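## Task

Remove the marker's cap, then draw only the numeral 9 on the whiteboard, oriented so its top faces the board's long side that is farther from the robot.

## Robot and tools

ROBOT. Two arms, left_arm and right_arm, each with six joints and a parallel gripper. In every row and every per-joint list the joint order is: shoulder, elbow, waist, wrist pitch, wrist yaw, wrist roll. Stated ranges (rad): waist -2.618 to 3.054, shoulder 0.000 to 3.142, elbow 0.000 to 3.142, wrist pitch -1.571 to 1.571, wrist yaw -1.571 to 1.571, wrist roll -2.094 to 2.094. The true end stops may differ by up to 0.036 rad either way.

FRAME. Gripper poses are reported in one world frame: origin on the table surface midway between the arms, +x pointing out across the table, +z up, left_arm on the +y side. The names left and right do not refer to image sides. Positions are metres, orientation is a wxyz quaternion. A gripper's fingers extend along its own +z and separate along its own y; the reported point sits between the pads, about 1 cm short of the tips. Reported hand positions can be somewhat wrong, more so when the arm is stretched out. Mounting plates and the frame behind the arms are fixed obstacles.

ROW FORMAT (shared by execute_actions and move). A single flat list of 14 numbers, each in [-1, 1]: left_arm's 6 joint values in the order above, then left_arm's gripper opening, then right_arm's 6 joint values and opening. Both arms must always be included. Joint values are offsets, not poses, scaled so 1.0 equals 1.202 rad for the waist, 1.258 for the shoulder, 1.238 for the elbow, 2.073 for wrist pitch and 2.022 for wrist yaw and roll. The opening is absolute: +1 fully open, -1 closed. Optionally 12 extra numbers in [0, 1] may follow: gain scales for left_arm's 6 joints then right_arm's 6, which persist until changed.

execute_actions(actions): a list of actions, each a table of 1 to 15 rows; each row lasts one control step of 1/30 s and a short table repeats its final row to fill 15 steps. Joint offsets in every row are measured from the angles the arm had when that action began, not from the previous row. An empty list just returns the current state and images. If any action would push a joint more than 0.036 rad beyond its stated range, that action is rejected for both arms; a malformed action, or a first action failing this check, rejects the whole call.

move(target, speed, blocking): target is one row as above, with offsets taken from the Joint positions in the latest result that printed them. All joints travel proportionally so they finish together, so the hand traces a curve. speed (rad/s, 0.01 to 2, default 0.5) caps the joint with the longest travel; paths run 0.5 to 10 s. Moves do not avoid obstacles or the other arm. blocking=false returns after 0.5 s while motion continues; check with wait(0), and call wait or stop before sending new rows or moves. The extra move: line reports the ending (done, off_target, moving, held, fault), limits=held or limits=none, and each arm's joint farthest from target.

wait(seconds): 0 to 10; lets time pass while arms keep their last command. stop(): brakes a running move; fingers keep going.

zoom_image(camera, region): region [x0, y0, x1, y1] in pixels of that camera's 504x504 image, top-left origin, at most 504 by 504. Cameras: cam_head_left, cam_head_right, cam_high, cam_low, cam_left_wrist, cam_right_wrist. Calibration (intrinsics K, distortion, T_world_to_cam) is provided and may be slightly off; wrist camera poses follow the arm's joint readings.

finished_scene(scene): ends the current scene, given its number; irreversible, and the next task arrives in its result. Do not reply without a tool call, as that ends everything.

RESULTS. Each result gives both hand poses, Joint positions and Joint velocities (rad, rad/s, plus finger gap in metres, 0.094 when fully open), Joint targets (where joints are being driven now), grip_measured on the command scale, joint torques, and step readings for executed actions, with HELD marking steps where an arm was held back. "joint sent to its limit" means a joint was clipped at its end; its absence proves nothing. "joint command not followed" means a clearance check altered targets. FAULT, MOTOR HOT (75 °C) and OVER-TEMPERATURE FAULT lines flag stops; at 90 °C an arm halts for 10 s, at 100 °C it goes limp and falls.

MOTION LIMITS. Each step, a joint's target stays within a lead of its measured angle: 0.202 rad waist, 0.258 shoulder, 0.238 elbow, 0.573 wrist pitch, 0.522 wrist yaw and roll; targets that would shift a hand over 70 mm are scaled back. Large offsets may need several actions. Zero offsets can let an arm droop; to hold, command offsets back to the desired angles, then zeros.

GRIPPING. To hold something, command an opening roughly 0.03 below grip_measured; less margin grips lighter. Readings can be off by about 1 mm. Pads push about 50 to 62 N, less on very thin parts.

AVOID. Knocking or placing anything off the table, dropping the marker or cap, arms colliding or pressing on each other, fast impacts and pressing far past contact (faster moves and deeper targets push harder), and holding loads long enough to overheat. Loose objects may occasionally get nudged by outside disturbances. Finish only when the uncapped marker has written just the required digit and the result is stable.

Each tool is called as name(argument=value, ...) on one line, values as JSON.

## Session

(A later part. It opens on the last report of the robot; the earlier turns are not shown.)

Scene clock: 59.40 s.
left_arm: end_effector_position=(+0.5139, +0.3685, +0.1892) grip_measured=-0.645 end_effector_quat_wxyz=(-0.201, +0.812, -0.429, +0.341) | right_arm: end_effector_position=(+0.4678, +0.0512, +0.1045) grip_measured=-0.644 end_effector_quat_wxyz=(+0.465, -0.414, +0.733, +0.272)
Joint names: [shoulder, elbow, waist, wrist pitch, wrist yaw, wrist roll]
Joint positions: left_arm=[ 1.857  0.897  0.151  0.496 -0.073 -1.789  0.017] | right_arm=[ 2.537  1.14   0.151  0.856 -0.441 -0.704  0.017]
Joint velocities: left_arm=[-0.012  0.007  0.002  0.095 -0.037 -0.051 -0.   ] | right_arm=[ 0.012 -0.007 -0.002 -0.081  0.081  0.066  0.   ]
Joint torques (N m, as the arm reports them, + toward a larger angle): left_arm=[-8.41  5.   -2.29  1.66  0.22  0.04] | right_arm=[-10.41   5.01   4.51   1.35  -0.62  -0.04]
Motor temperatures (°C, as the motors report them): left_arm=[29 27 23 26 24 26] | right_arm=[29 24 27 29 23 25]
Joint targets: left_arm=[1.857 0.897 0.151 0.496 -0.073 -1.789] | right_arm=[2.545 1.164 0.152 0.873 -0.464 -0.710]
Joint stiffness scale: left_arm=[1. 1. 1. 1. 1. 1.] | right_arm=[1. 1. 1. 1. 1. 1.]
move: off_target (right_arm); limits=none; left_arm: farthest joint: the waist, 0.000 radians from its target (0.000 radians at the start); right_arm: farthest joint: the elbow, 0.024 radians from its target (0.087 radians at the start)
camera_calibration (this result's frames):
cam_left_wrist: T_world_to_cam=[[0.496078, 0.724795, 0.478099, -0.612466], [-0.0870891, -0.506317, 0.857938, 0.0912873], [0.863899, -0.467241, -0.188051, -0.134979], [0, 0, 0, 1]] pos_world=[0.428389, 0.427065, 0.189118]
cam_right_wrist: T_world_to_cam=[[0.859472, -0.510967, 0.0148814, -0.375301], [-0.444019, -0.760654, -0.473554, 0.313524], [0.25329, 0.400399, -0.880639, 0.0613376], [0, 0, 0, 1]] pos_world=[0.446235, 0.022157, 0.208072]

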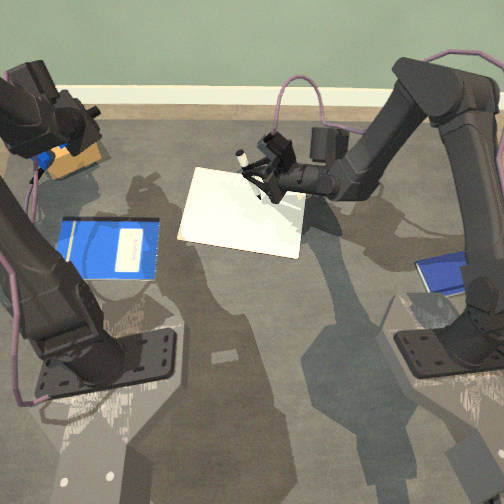

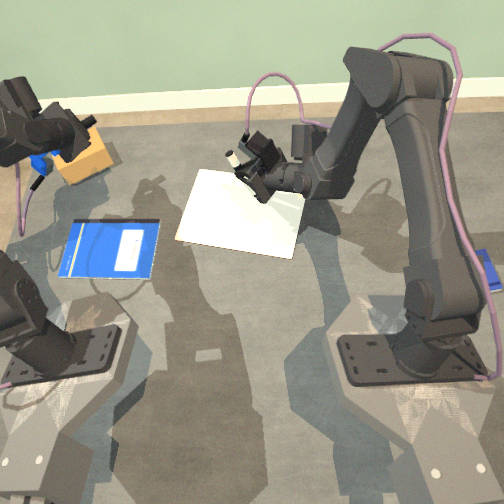

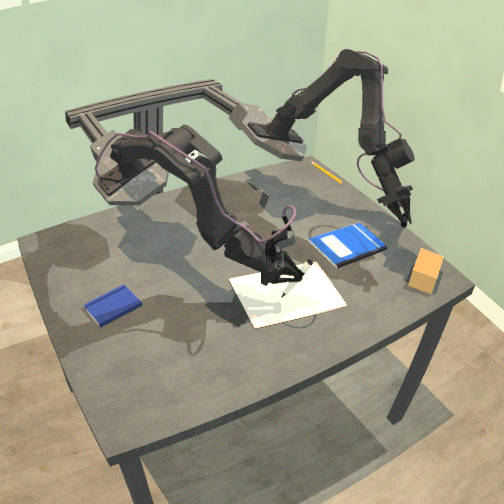

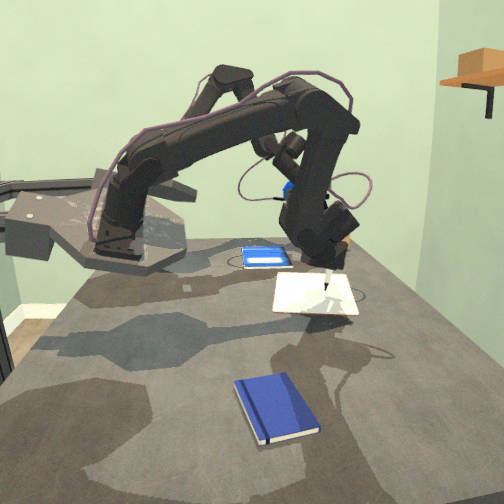

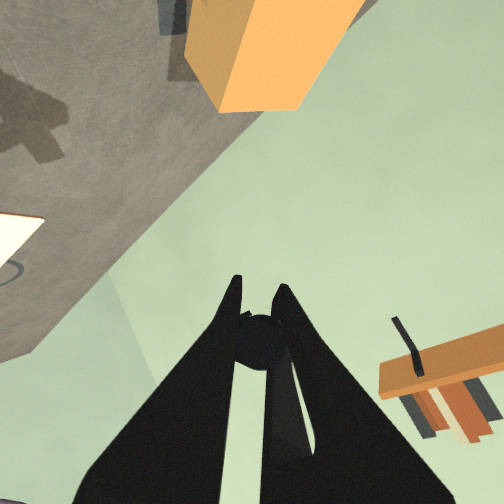

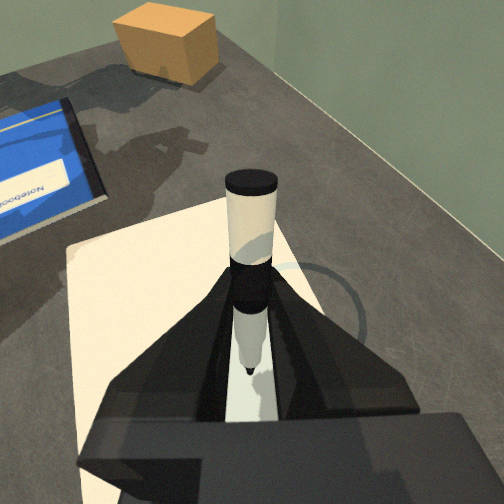

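move(target=[0,0,0,0,0,0,-0.72, 0.05,0.047,-0.011,0.023,-0.017,-0.003,-0.72], speed=0.1)

zoom_image(camera="cam_low", region=[270,230,380,320])

Scene clock: 60.73 s.
left_arm: end_effector_position=(+0.5139, +0.3685, +0.1892) grip_measured=-0.645 end_effector_quat_wxyz=(-0.201, +0.812, -0.429, +0.341) | right_arm: end_effector_position=(+0.4715, +0.0507, +0.0927) grip_measured=-0.644 end_effector_quat_wxyz=(+0.472, -0.410, +0.732, +0.271)
Joint names: [shoulder, elbow, waist, wrist pitch, wrist yaw, wrist roll]
Joint positions: left_arm=[ 1.857  0.897  0.151  0.496 -0.073 -1.789  0.017] | right_arm=[ 2.588  1.174  0.137  0.887 -0.453 -0.705  0.017]
Joint velocities: left_arm=[ 0.002  0.002  0.007  0.022  0.022 -0.022  0.002] | right_arm=[ 0.002 -0.012 -0.002  0.022 -0.022  0.007 -0.   ]
Joint torques (N m, as the arm reports them, + toward a larger angle): left_arm=[-8.43  5.03 -2.27  1.66  0.23  0.03] | right_arm=[-10.2    4.85   4.37   1.38  -0.65  -0.05]
Motor temperatures (°C, as the motors report them): left_arm=[29 27 23 26 24 26] | right_arm=[29 24 27 29 23 25]
Joint targets: left_arm=[1.857 0.897 0.151 0.496 -0.073 -1.789] | right_arm=[2.600 1.198 0.137 0.904 -0.476 -0.711]
Joint stiffness scale: left_arm=[1. 1. 1. 1. 1. 1.] | right_arm=[1. 1. 1. 1. 1. 1.]
move: off_target (right_arm); limits=none; left_arm: farthest joint: the waist, 0.000 radians from its target (0.000 radians at the start); right_arm: farthest joint: the elbow, 0.024 radians from its target (0.059 radians at the start)
camera_calibration (this result's frames):
cam_left_wrist: T_world_to_cam=[[0.496078, 0.724795, 0.478099, -0.612466], [-0.0870891, -0.506317, 0.857938, 0.0912873], [0.863899, -0.467241, -0.188051, -0.134979], [0, 0, 0, 1]] pos_world=[0.428389, 0.427065, 0.189118]
cam_right_wrist: T_world_to_cam=[[0.854312, -0.519407, 0.0191827, -0.376101], [-0.446687, -0.752572, -0.483846, 0.310955], [0.265749, 0.404786, -0.874943, 0.0435423], [0, 0, 0, 1]] pos_world=[0.448636, 0.021041, 0.195766]

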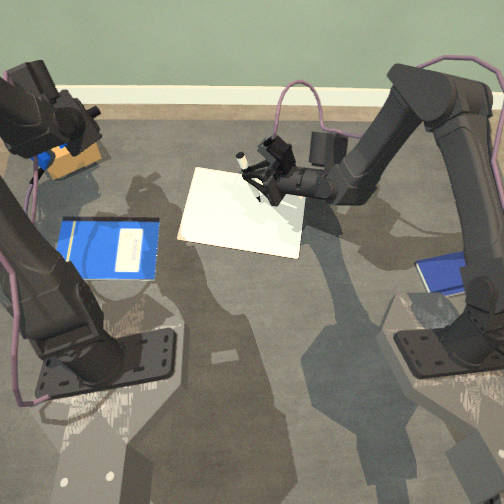

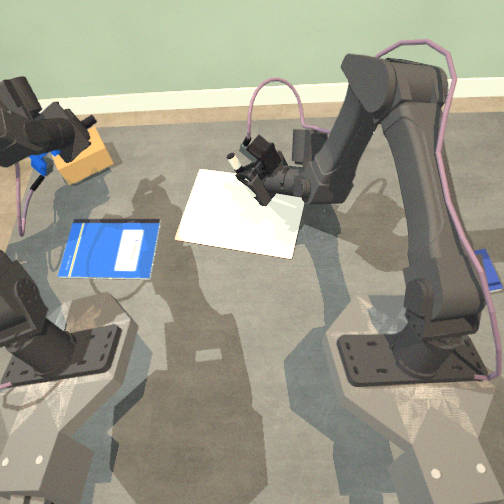

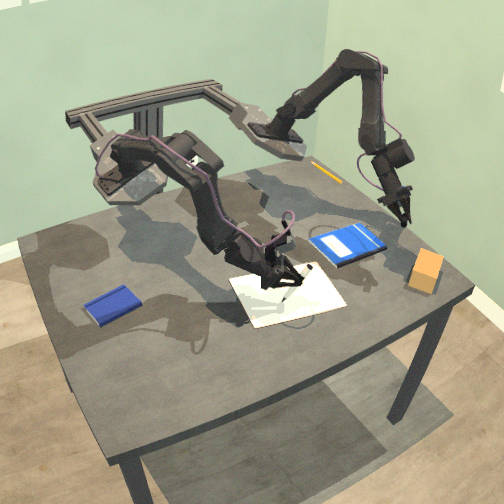

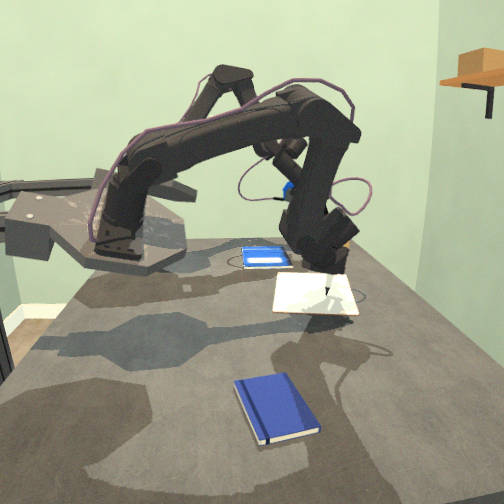

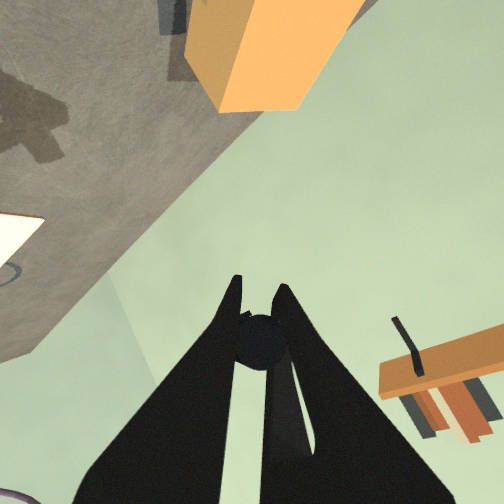

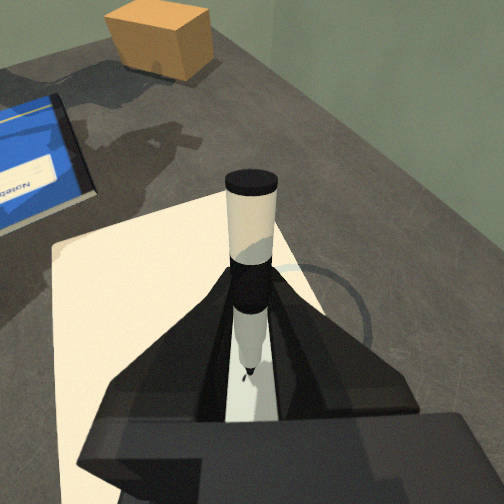

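Region (270, 230, 380, 320) of cam_low's 504x504 image, scaled by 4.582, with more detail than that image has; it fills the top 412 rows of this view, and the rest is white.

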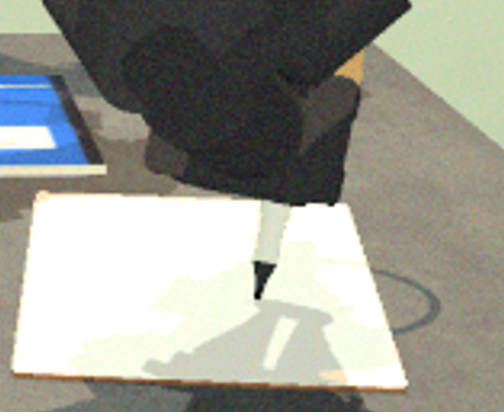

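move(target=[0,0,0,0,0,0,-0.72, 0.045,0.041,-0.009,0.016,-0.015,-0.003,-0.72], speed=0.08)

Scene clock: 63.70 s.
left_arm: end_effector_position=(+0.5140, +0.3685, +0.1893) grip_measured=-0.645 end_effector_quat_wxyz=(-0.201, +0.812, -0.428, +0.341) | right_arm: end_effector_position=(+0.4760, +0.0536, +0.0917) grip_measured=-0.644 end_effector_quat_wxyz=(+0.488, -0.409, +0.721, +0.275)
Joint names: [shoulder, elbow, waist, wrist pitch, wrist yaw, wrist roll]
Joint positions: left_arm=[ 1.857  0.897  0.151  0.496 -0.073 -1.789  0.017] | right_arm=[ 2.62   1.201  0.13   0.924 -0.481 -0.705  0.017]
Joint velocities: left_arm=[-0.012 -0.007 -0.017 -0.051 -0.066  0.051 -0.   ] | right_arm=[-0.012 -0.017 -0.012  0.051 -0.051  0.007  0.   ]
Joint torques (N m, as the arm reports them, + toward a larger angle): left_arm=[-8.4   4.98 -2.3   1.67  0.22  0.02] | right_arm=[-9.33  4.78  4.03  1.18 -0.36 -0.06]
Motor temperatures (°C, as the motors report them): left_arm=[29 27 23 27 24 26] | right_arm=[29 24 27 29 23 25]
Joint targets: left_arm=[1.857 0.897 0.151 0.496 -0.073 -1.789] | right_arm=[2.645 1.224 0.126 0.920 -0.484 -0.711]
Joint stiffness scale: left_arm=[1. 1. 1. 1. 1. 1.] | right_arm=[1. 1. 1. 1. 1. 1.]
move: off_target (right_arm); limits=none; left_arm: farthest joint: the waist, 0.000 radians from its target (0.000 radians at the start); right_arm: farthest joint: the shoulder, 0.024 radians from its target (0.057 radians at the start)
camera_calibration (this result's frames):
cam_left_wrist: T_world_to_cam=[[0.495828, 0.724811, 0.478335, -0.612473], [-0.0873385, -0.506398, 0.857866, 0.0914256], [0.864018, -0.467131, -0.187782, -0.135155], [0, 0, 0, 1]] pos_world=[0.428443, 0.42709, 0.189157]
cam_right_wrist: T_world_to_cam=[[0.854826, -0.518004, 0.0307293, -0.37979], [-0.430234, -0.740605, -0.516142, 0.309142], [0.290121, 0.427991, -0.855952, 0.0257416], [0, 0, 0, 1]] pos_world=[0.45019, 0.0212022, 0.193265]

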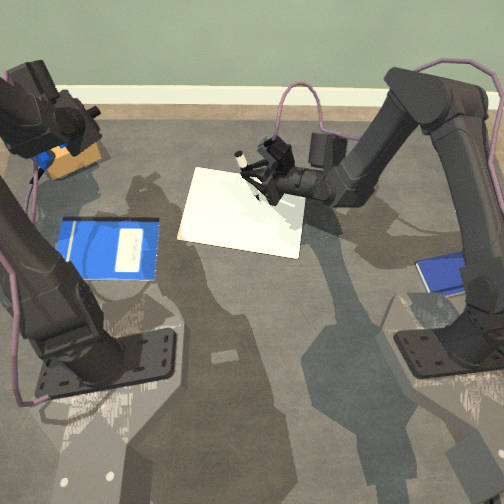

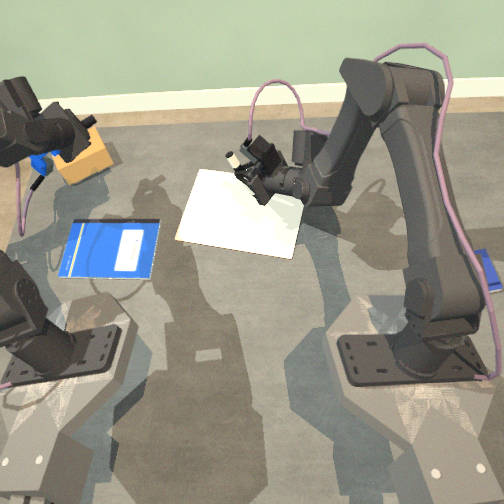

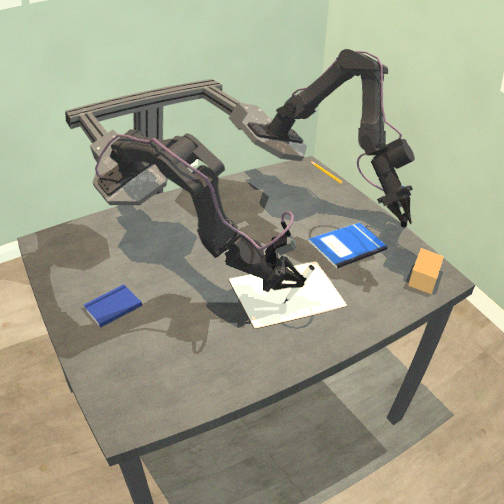

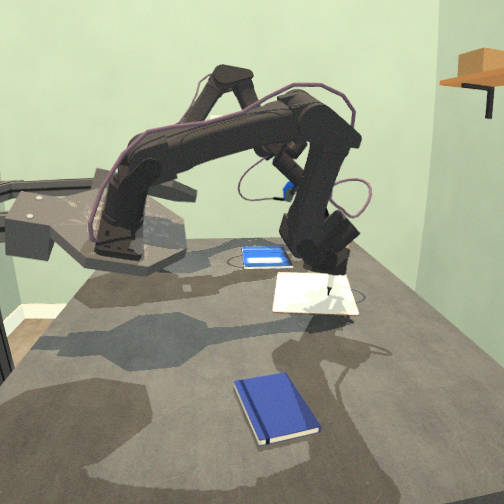

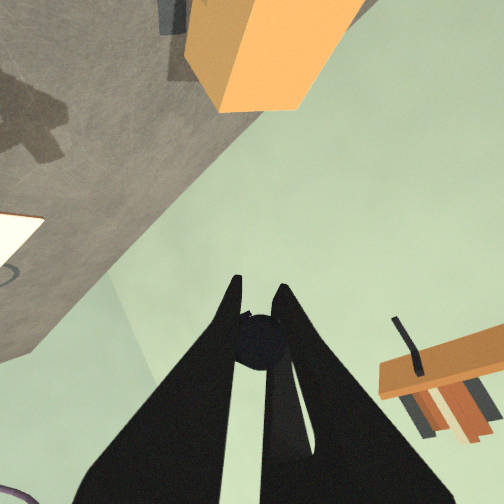

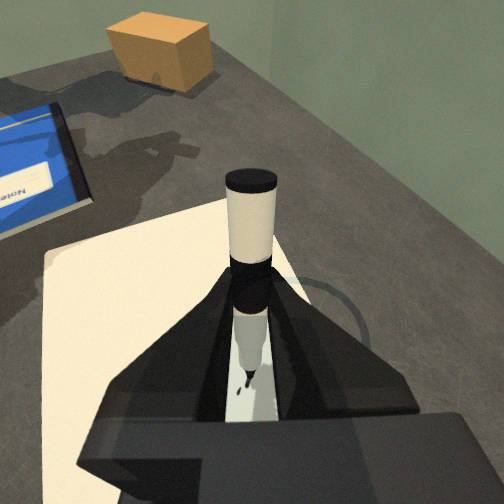

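move(target=[0,0,0,0,0,0,-0.72, 0.021,0.086,0.016,-0.041,0.006,0,-0.72], speed=0.15)

Scene clock: 65.17 s.
left_arm: end_effector_position=(+0.5140, +0.3685, +0.1893) grip_measured=-0.645 end_effector_quat_wxyz=(-0.201, +0.812, -0.428, +0.341) | right_arm: end_effector_position=(+0.4965, +0.0576, +0.0933) grip_measured=-0.644 end_effector_quat_wxyz=(+0.489, -0.408, +0.723, +0.268)
Joint names: [shoulder, elbow, waist, wrist pitch, wrist yaw, wrist roll]
Joint positions: left_arm=[ 1.857  0.897  0.151  0.496 -0.073 -1.789  0.017] | right_arm=[ 2.629  1.285  0.133  0.855 -0.466 -0.705  0.017]
Joint velocities: left_arm=[ 0.002  0.012 -0.012  0.051 -0.007 -0.066 -0.   ] | right_arm=[-0.017  0.002 -0.012 -0.139 -0.095 -0.007 -0.001]
Joint torques (N m, as the arm reports them, + toward a larger angle): left_arm=[-8.45  5.04 -2.28  1.67  0.24  0.03] | right_arm=[-10.3    5.18   6.11   1.07  -0.42   0.01]
Motor temperatures (°C, as the motors report them): left_arm=[29 27 23 27 24 26] | right_arm=[29 24 27 29 23 25]
Joint targets: left_arm=[1.857 0.897 0.151 0.496 -0.073 -1.789] | right_arm=[2.647 1.308 0.150 0.839 -0.469 -0.705]
Joint stiffness scale: left_arm=[1. 1. 1. 1. 1. 1.] | right_arm=[1. 1. 1. 1. 1. 1.]
move: off_target (right_arm); limits=none; left_arm: farthest joint: the waist, 0.000 radians from its target (0.000 radians at the start); right_arm: farthest joint: the elbow, 0.023 radians from its target (0.106 radians at the start)
camera_calibration (this result's frames):
cam_left_wrist: T_world_to_cam=[[0.495828, 0.724811, 0.478335, -0.612473], [-0.0873385, -0.506398, 0.857866, 0.0914256], [0.864018, -0.467131, -0.187782, -0.135155], [0, 0, 0, 1]] pos_world=[0.428443, 0.42709, 0.189157]
cam_right_wrist: T_world_to_cam=[[0.849207, -0.526618, 0.0389966, -0.392734], [-0.435644, -0.740409, -0.511868, 0.324021], [0.298433, 0.417693, -0.858179, 0.01614], [0, 0, 0, 1]] pos_world=[0.469853, 0.0263454, 0.195022]

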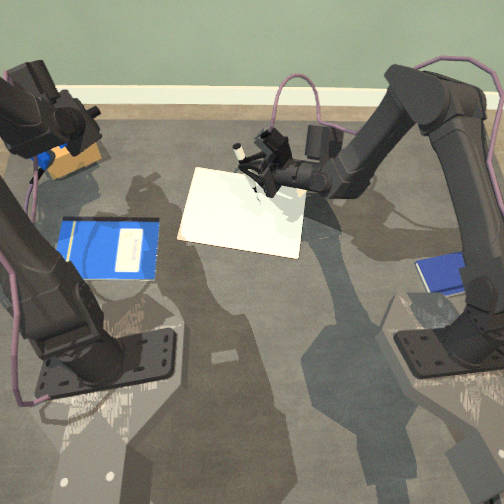

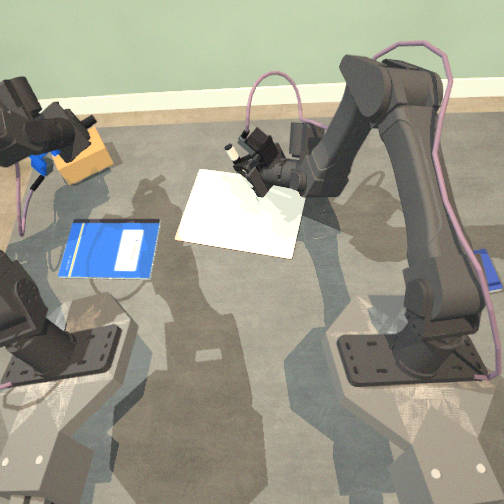

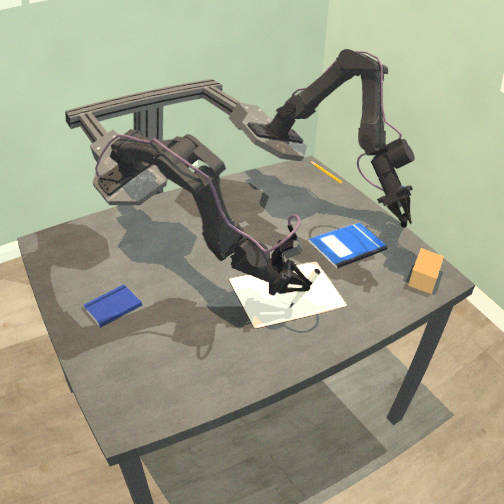

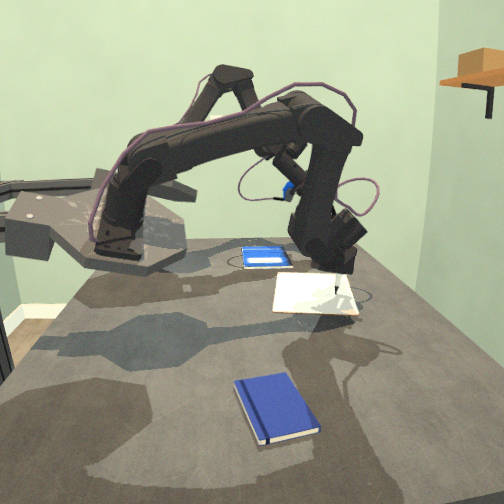

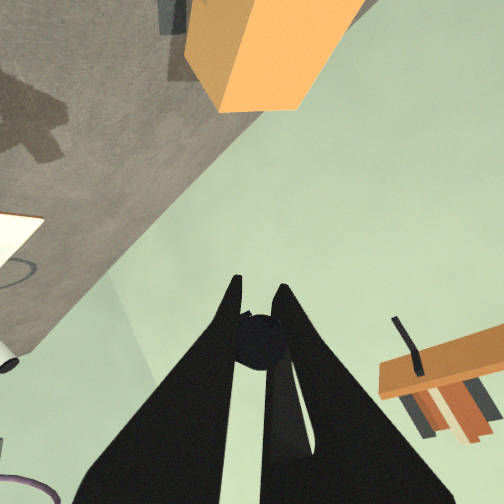

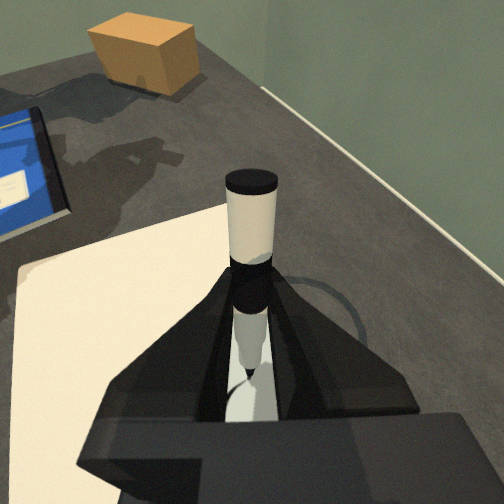

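move(target=[0,0,0,0,0,0,-0.72, 0.044,0.069,0.064,-0.017,0.0225,0.012,-0.72], speed=0.15)

Scene clock: 66.40 s.
left_arm: end_effector_position=(+0.5140, +0.3685, +0.1893) grip_measured=-0.645 end_effector_quat_wxyz=(-0.201, +0.812, -0.428, +0.341) | right_arm: end_effector_position=(+0.4935, +0.0880, +0.0940) grip_measured=-0.644 end_effector_quat_wxyz=(+0.485, -0.415, +0.721, +0.270)
Joint names: [shoulder, elbow, waist, wrist pitch, wrist yaw, wrist roll]
Joint positions: left_arm=[ 1.857  0.897  0.151  0.496 -0.073 -1.789  0.017] | right_arm=[ 2.67   1.347  0.196  0.833 -0.418 -0.687  0.017]
Joint velocities: left_arm=[-0.027 -0.007  0.002 -0.037 -0.081 -0.051 -0.001] | right_arm=[ 0.017 -0.002  0.002  0.11   0.022 -0.007 -0.001]
Joint torques (N m, as the arm reports them, + toward a larger angle): left_arm=[-8.44  5.04 -2.34  1.66  0.22  0.03] | right_arm=[-10.83   5.41   6.04   1.1   -0.41   0.08]
Motor temperatures (°C, as the motors report them): left_arm=[29 27 23 27 24 26] | right_arm=[30 24 27 29 23 25]
Joint targets: left_arm=[1.857 0.897 0.151 0.496 -0.073 -1.789] | right_arm=[2.684 1.370 0.210 0.819 -0.420 -0.680]
Joint stiffness scale: left_arm=[1. 1. 1. 1. 1. 1.] | right_arm=[1. 1. 1. 1. 1. 1.]
move: off_target (right_arm); limits=none; left_arm: farthest joint: the waist, 0.000 radians from its target (0.000 radians at the start); right_arm: farthest joint: the elbow, 0.023 radians from its target (0.086 radians at the start)
camera_calibration (this result's frames):
cam_left_wrist: T_world_to_cam=[[0.495828, 0.724811, 0.478335, -0.612473], [-0.0873385, -0.506398, 0.857866, 0.0914256], [0.864018, -0.467131, -0.187782, -0.135155], [0, 0, 0, 1]] pos_world=[0.428443, 0.42709, 0.189157]
cam_right_wrist: T_world_to_cam=[[0.857496, -0.512803, 0.0416467, -0.379763], [-0.424099, -0.750348, -0.507067, 0.340305], [0.291275, 0.417146, -0.8609, 0.00873665], [0, 0, 0, 1]] pos_world=[0.467423, 0.0569593, 0.195895]

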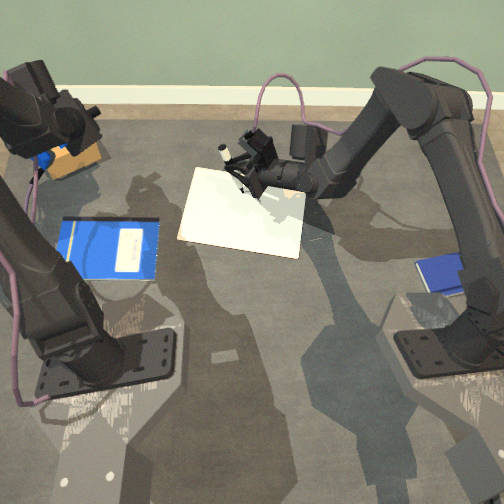

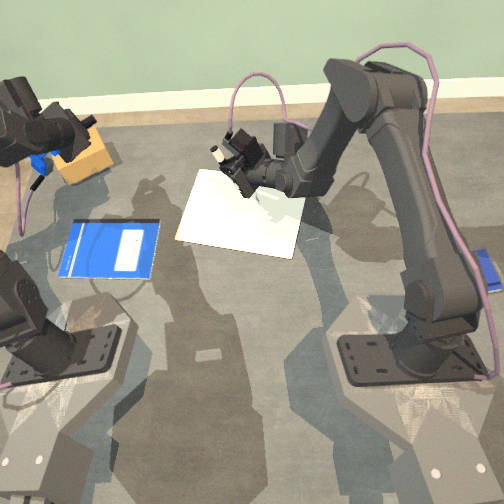

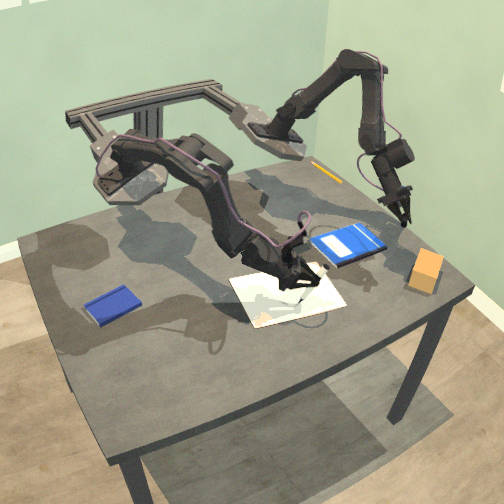

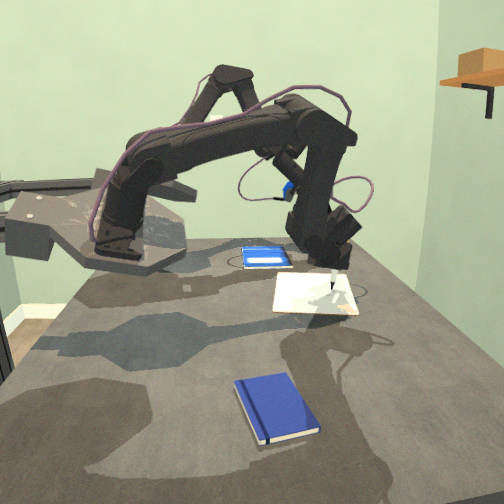

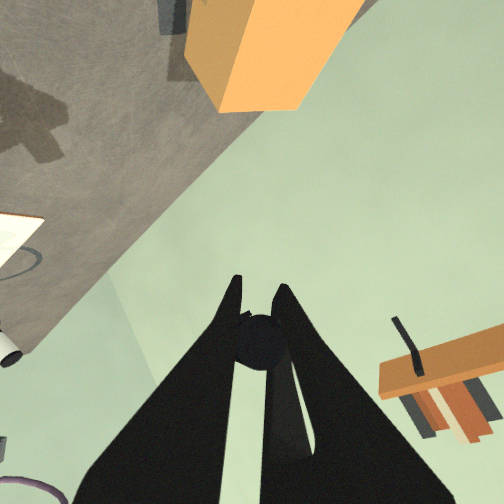

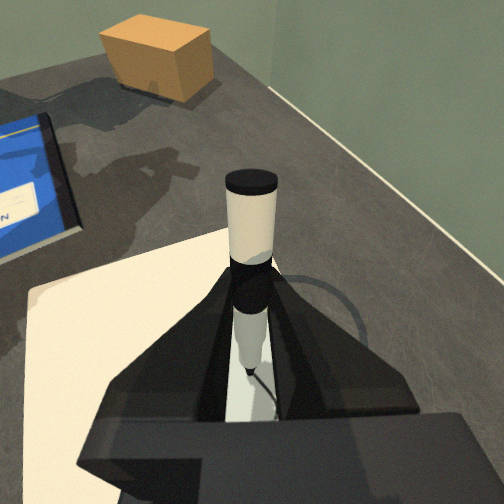

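move(target=[0,0,0,0,0,0,-0.72, 0.029,-0.018,0.045,0.019,0.019,0.016,-0.72], speed=0.15)

Scene clock: 67.90 s.
left_arm: end_effector_position=(+0.5140, +0.3685, +0.1893) grip_measured=-0.645 end_effector_quat_wxyz=(-0.201, +0.812, -0.428, +0.341) | right_arm: end_effector_position=(+0.4847, +0.1035, +0.0938) grip_measured=-0.644 end_effector_quat_wxyz=(+0.485, -0.412, +0.723, +0.269)
Joint names: [shoulder, elbow, waist, wrist pitch, wrist yaw, wrist roll]
Joint positions: left_arm=[ 1.857  0.897  0.151  0.496 -0.073 -1.789  0.017] | right_arm=[ 2.692  1.347  0.235  0.866 -0.376 -0.66   0.017]
Joint velocities: left_arm=[-0.017  0.007  0.002  0.007  0.051  0.007  0.   ] | right_arm=[-0.017 -0.002 -0.007  0.066 -0.051  0.051 -0.   ]
Joint torques (N m, as the arm reports them, + toward a larger angle): left_arm=[-8.43  5.05 -2.3   1.68  0.21  0.02] | right_arm=[-10.82   1.5    6.19   1.34  -0.37   0.07]
Motor temperatures (°C, as the motors report them): left_arm=[29 27 23 27 24 26] | right_arm=[30 24 27 29 23 25]
Joint targets: left_arm=[1.857 0.897 0.151 0.496 -0.073 -1.789] | right_arm=[2.707 1.325 0.250 0.872 -0.379 -0.654]
Joint stiffness scale: left_arm=[1. 1. 1. 1. 1. 1.] | right_arm=[1. 1. 1. 1. 1. 1.]
move: off_target (right_arm); limits=none; left_arm: farthest joint: the waist, 0.000 radians from its target (0.000 radians at the start); right_arm: farthest joint: the elbow, 0.022 radians from its target (0.022 radians at the start)
camera_calibration (this result's frames):
cam_left_wrist: T_world_to_cam=[[0.495828, 0.724811, 0.478335, -0.612473], [-0.0873385, -0.506398, 0.857866, 0.0914256], [0.864018, -0.467131, -0.187782, -0.135155], [0, 0, 0, 1]] pos_world=[0.428443, 0.42709, 0.189157]
cam_right_wrist: T_world_to_cam=[[0.853592, -0.519468, 0.0391584, -0.361467], [-0.431515, -0.747173, -0.505497, 0.35121], [0.291848, 0.414591, -0.861939, 0.00479395], [0, 0, 0, 1]] pos_world=[0.458699, 0.0726562, 0.195822]

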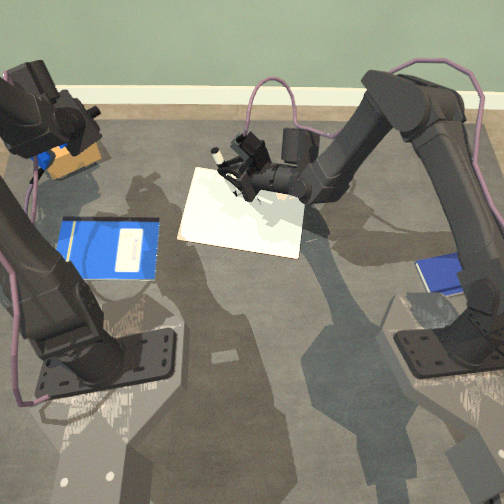

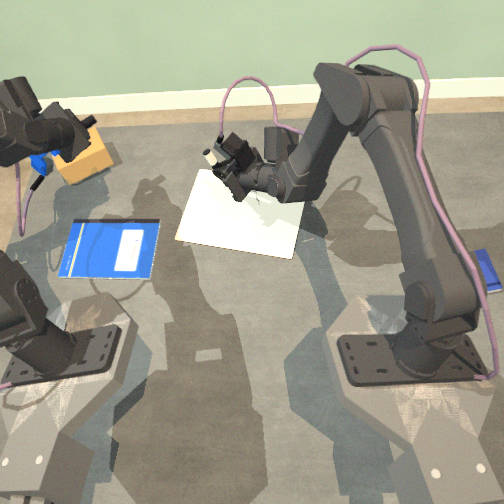

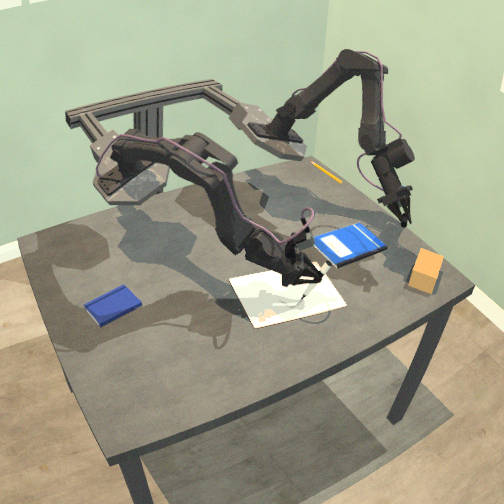

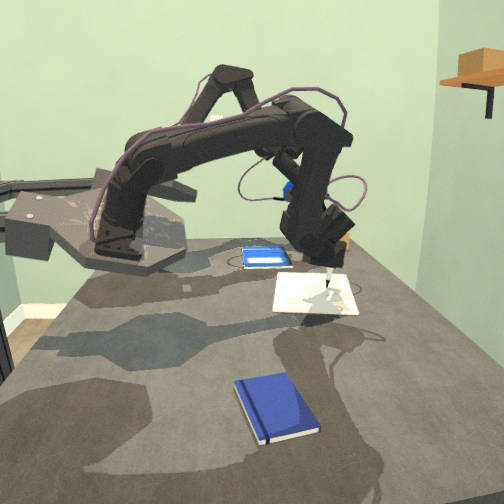

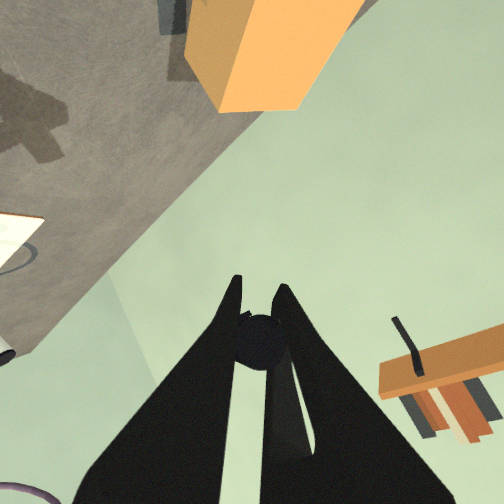

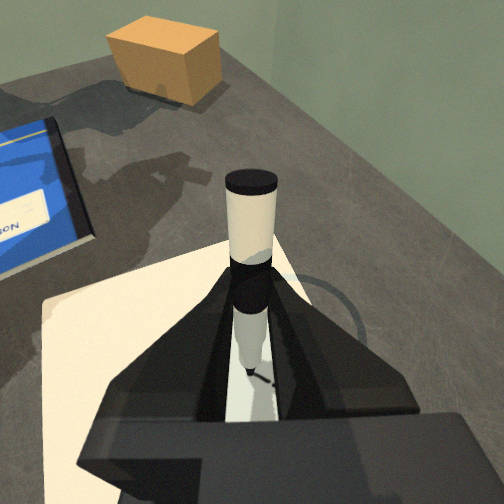

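move(target=[0,0,0,0,0,0,-0.72, 0.017,-0.081,0.033,0.038,0.007,0.01,-0.72], speed=0.15)

Scene clock: 69.27 s.
left_arm: end_effector_position=(+0.5140, +0.3685, +0.1893) grip_measured=-0.645 end_effector_quat_wxyz=(-0.201, +0.812, -0.428, +0.341) | right_arm: end_effector_position=(+0.4615, +0.1070, +0.0931) grip_measured=-0.644 end_effector_quat_wxyz=(+0.484, -0.413, +0.722, +0.271)
Joint names: [shoulder, elbow, waist, wrist pitch, wrist yaw, wrist roll]
Joint positions: left_arm=[ 1.857  0.897  0.151  0.496 -0.073 -1.789  0.017] | right_arm=[ 2.692  1.267  0.259  0.948 -0.36  -0.648  0.017]
Joint velocities: left_arm=[ 0.012  0.007 -0.012 -0.051 -0.022  0.007 -0.001] | right_arm=[ 0.027  0.012 -0.002 -0.022 -0.051 -0.066  0.   ]
Joint torques (N m, as the arm reports them, + toward a larger angle): left_arm=[-8.48  5.02 -2.34  1.68  0.22  0.02] | right_arm=[-9.8   1.39  6.3   1.25 -0.38  0.12]
Motor temperatures (°C, as the motors report them): left_arm=[29 27 23 27 24 26] | right_arm=[30 24 27 29 23 25]
Joint targets: left_arm=[1.857 0.897 0.151 0.496 -0.073 -1.789] | right_arm=[2.714 1.247 0.275 0.945 -0.362 -0.640]
Joint stiffness scale: left_arm=[1. 1. 1. 1. 1. 1.] | right_arm=[1. 1. 1. 1. 1. 1.]
move: off_target (right_arm); limits=none; left_arm: farthest joint: the waist, 0.000 radians from its target (0.000 radians at the start); right_arm: farthest joint: the shoulder, 0.021 radians from its target (0.021 radians at the start)
camera_calibration (this result's frames):
cam_left_wrist: T_world_to_cam=[[0.495828, 0.724811, 0.478335, -0.612473], [-0.0873385, -0.506398, 0.857866, 0.0914256], [0.864018, -0.467131, -0.187782, -0.135155], [0, 0, 0, 1]] pos_world=[0.428443, 0.42709, 0.189157]
cam_right_wrist: T_world_to_cam=[[0.85589, -0.515908, 0.035946, -0.340955], [-0.42954, -0.747871, -0.506147, 0.342666], [0.288008, 0.417765, -0.861698, 0.0109165], [0, 0, 0, 1]] pos_world=[0.435865, 0.0758083, 0.195102]

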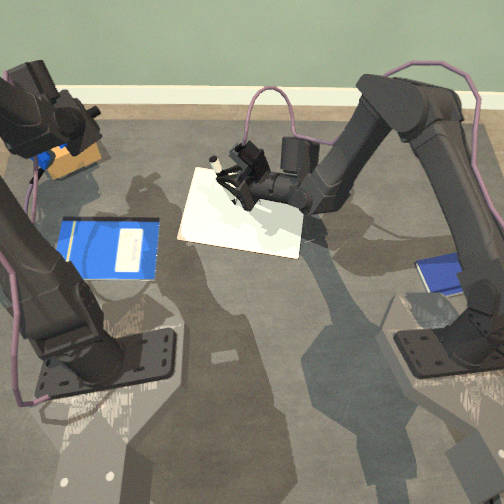

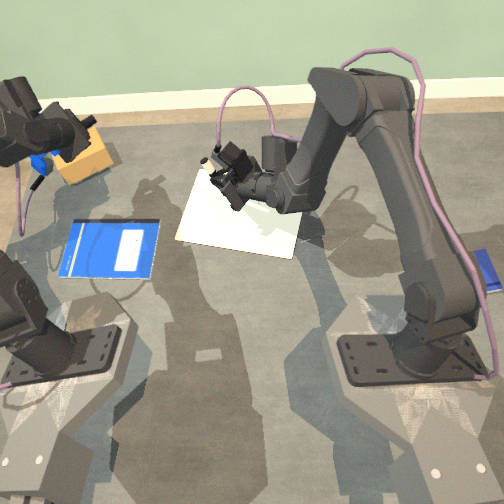

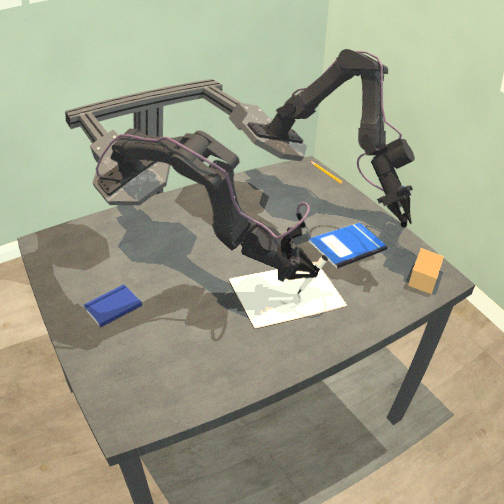

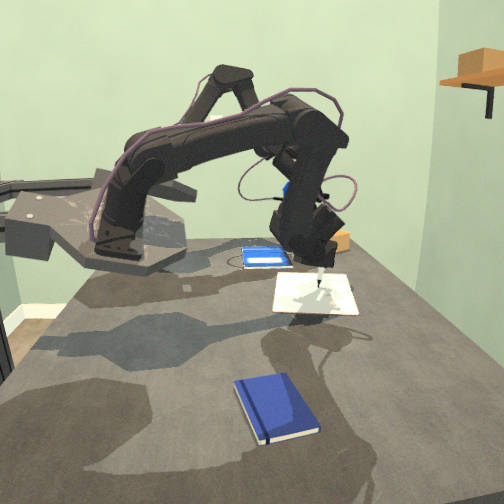

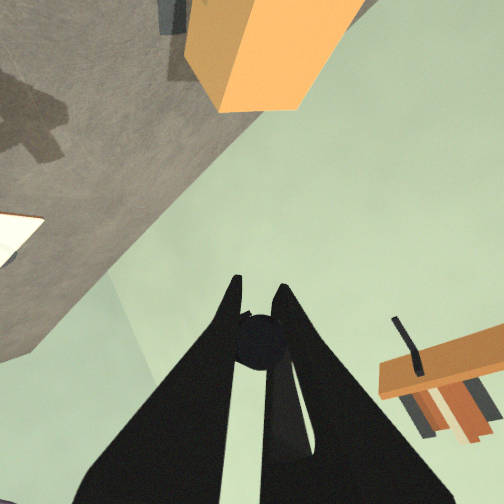

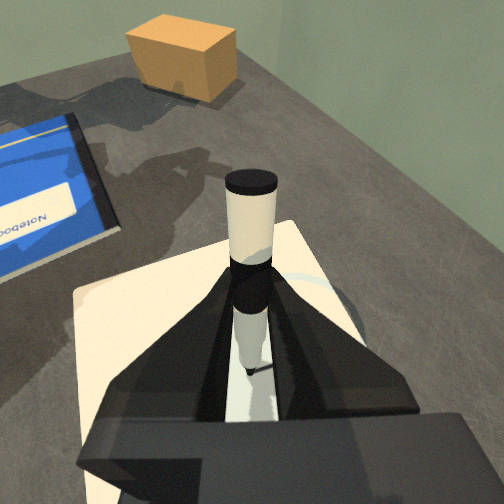

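move(target=[0,0,0,0,0,0,-0.72, -0.006,-0.087,-0.017,0.032,-0.011,0,-0.72], speed=0.15)

Scene clock: 70.57 s.
left_arm: end_effector_position=(+0.5140, +0.3685, +0.1893) grip_measured=-0.645 end_effector_quat_wxyz=(-0.201, +0.812, -0.428, +0.341) | right_arm: end_effector_position=(+0.4474, +0.0964, +0.0925) grip_measured=-0.644 end_effector_quat_wxyz=(+0.494, -0.409, +0.717, +0.274)
Joint names: [shoulder, elbow, waist, wrist pitch, wrist yaw, wrist roll]
Joint positions: left_arm=[ 1.857  0.897  0.151  0.496 -0.073 -1.789  0.017] | right_arm=[ 2.692  1.187  0.245  1.049 -0.382 -0.648  0.017]
Joint velocities: left_arm=[-0.012 -0.012  0.002  0.066  0.007  0.007  0.   ] | right_arm=[ 0.002  0.007  0.002  0.007 -0.037 -0.022 -0.001]
Joint torques (N m, as the arm reports them, + toward a larger angle): left_arm=[-8.4   5.03 -2.33  1.66  0.22  0.03] | right_arm=[-11.74   0.15   4.07   0.95  -0.36   0.01]
Motor temperatures (°C, as the motors report them): left_arm=[30 27 23 27 24 26] | right_arm=[30 24 27 29 23 25]
Joint targets: left_arm=[1.857 0.897 0.151 0.496 -0.073 -1.789] | right_arm=[2.685 1.159 0.239 1.014 -0.382 -0.648]
Joint stiffness scale: left_arm=[1. 1. 1. 1. 1. 1.] | right_arm=[1. 1. 1. 1. 1. 1.]
move: off_target (right_arm); limits=none; left_arm: farthest joint: the waist, 0.000 radians from its target (0.000 radians at the start); right_arm: farthest joint: the wrist pitch, 0.034 radians from its target (0.066 radians at the start)
camera_calibration (this result's frames):
cam_left_wrist: T_world_to_cam=[[0.495828, 0.724811, 0.478335, -0.612473], [-0.0873385, -0.506398, 0.857866, 0.0914256], [0.864018, -0.467131, -0.187782, -0.135155], [0, 0, 0, 1]] pos_world=[0.428443, 0.42709, 0.189157]
cam_right_wrist: T_world_to_cam=[[0.853006, -0.520433, 0.0391238, -0.332894], [-0.425255, -0.736547, -0.525982, 0.327272], [0.302555, 0.432028, -0.849596, 0.00991162], [0, 0, 0, 1]] pos_world=[0.420136, 0.0635201, 0.193584]

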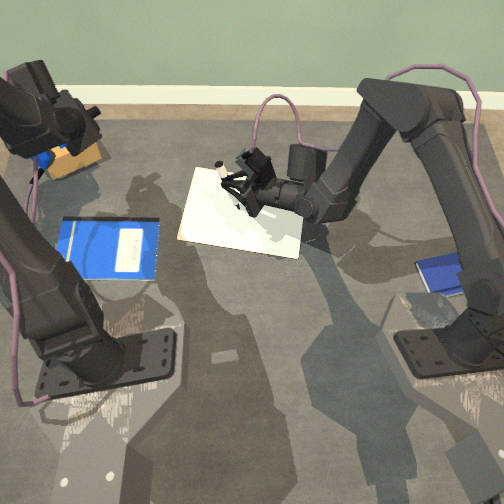

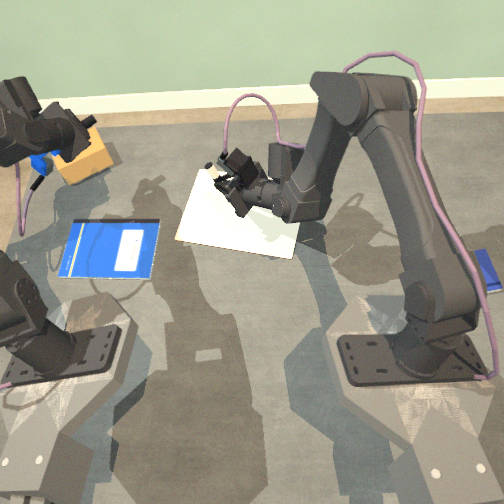

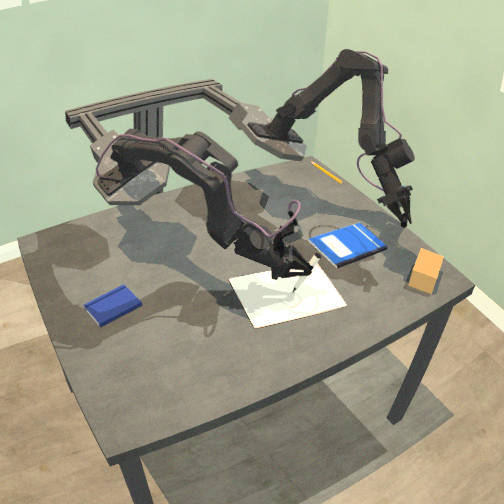

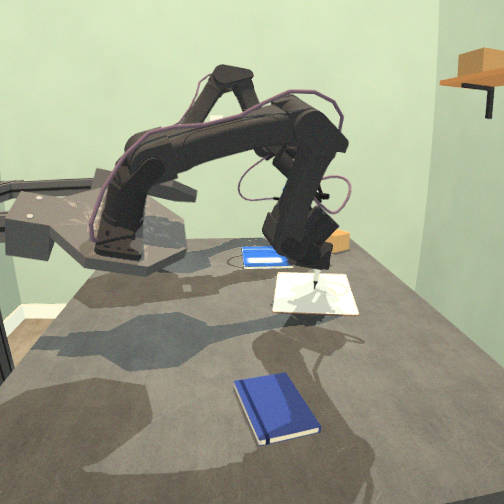

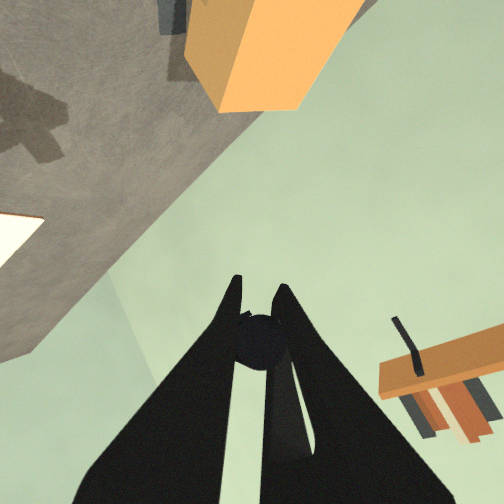

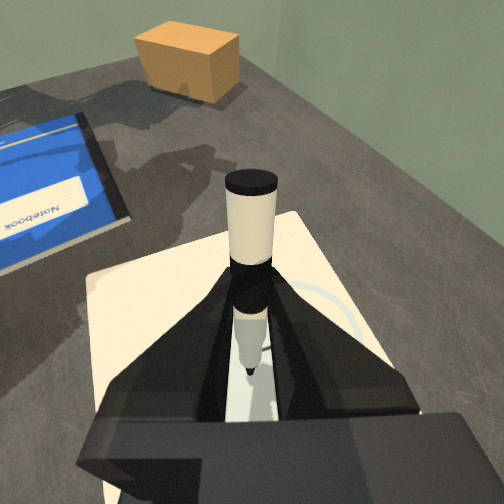

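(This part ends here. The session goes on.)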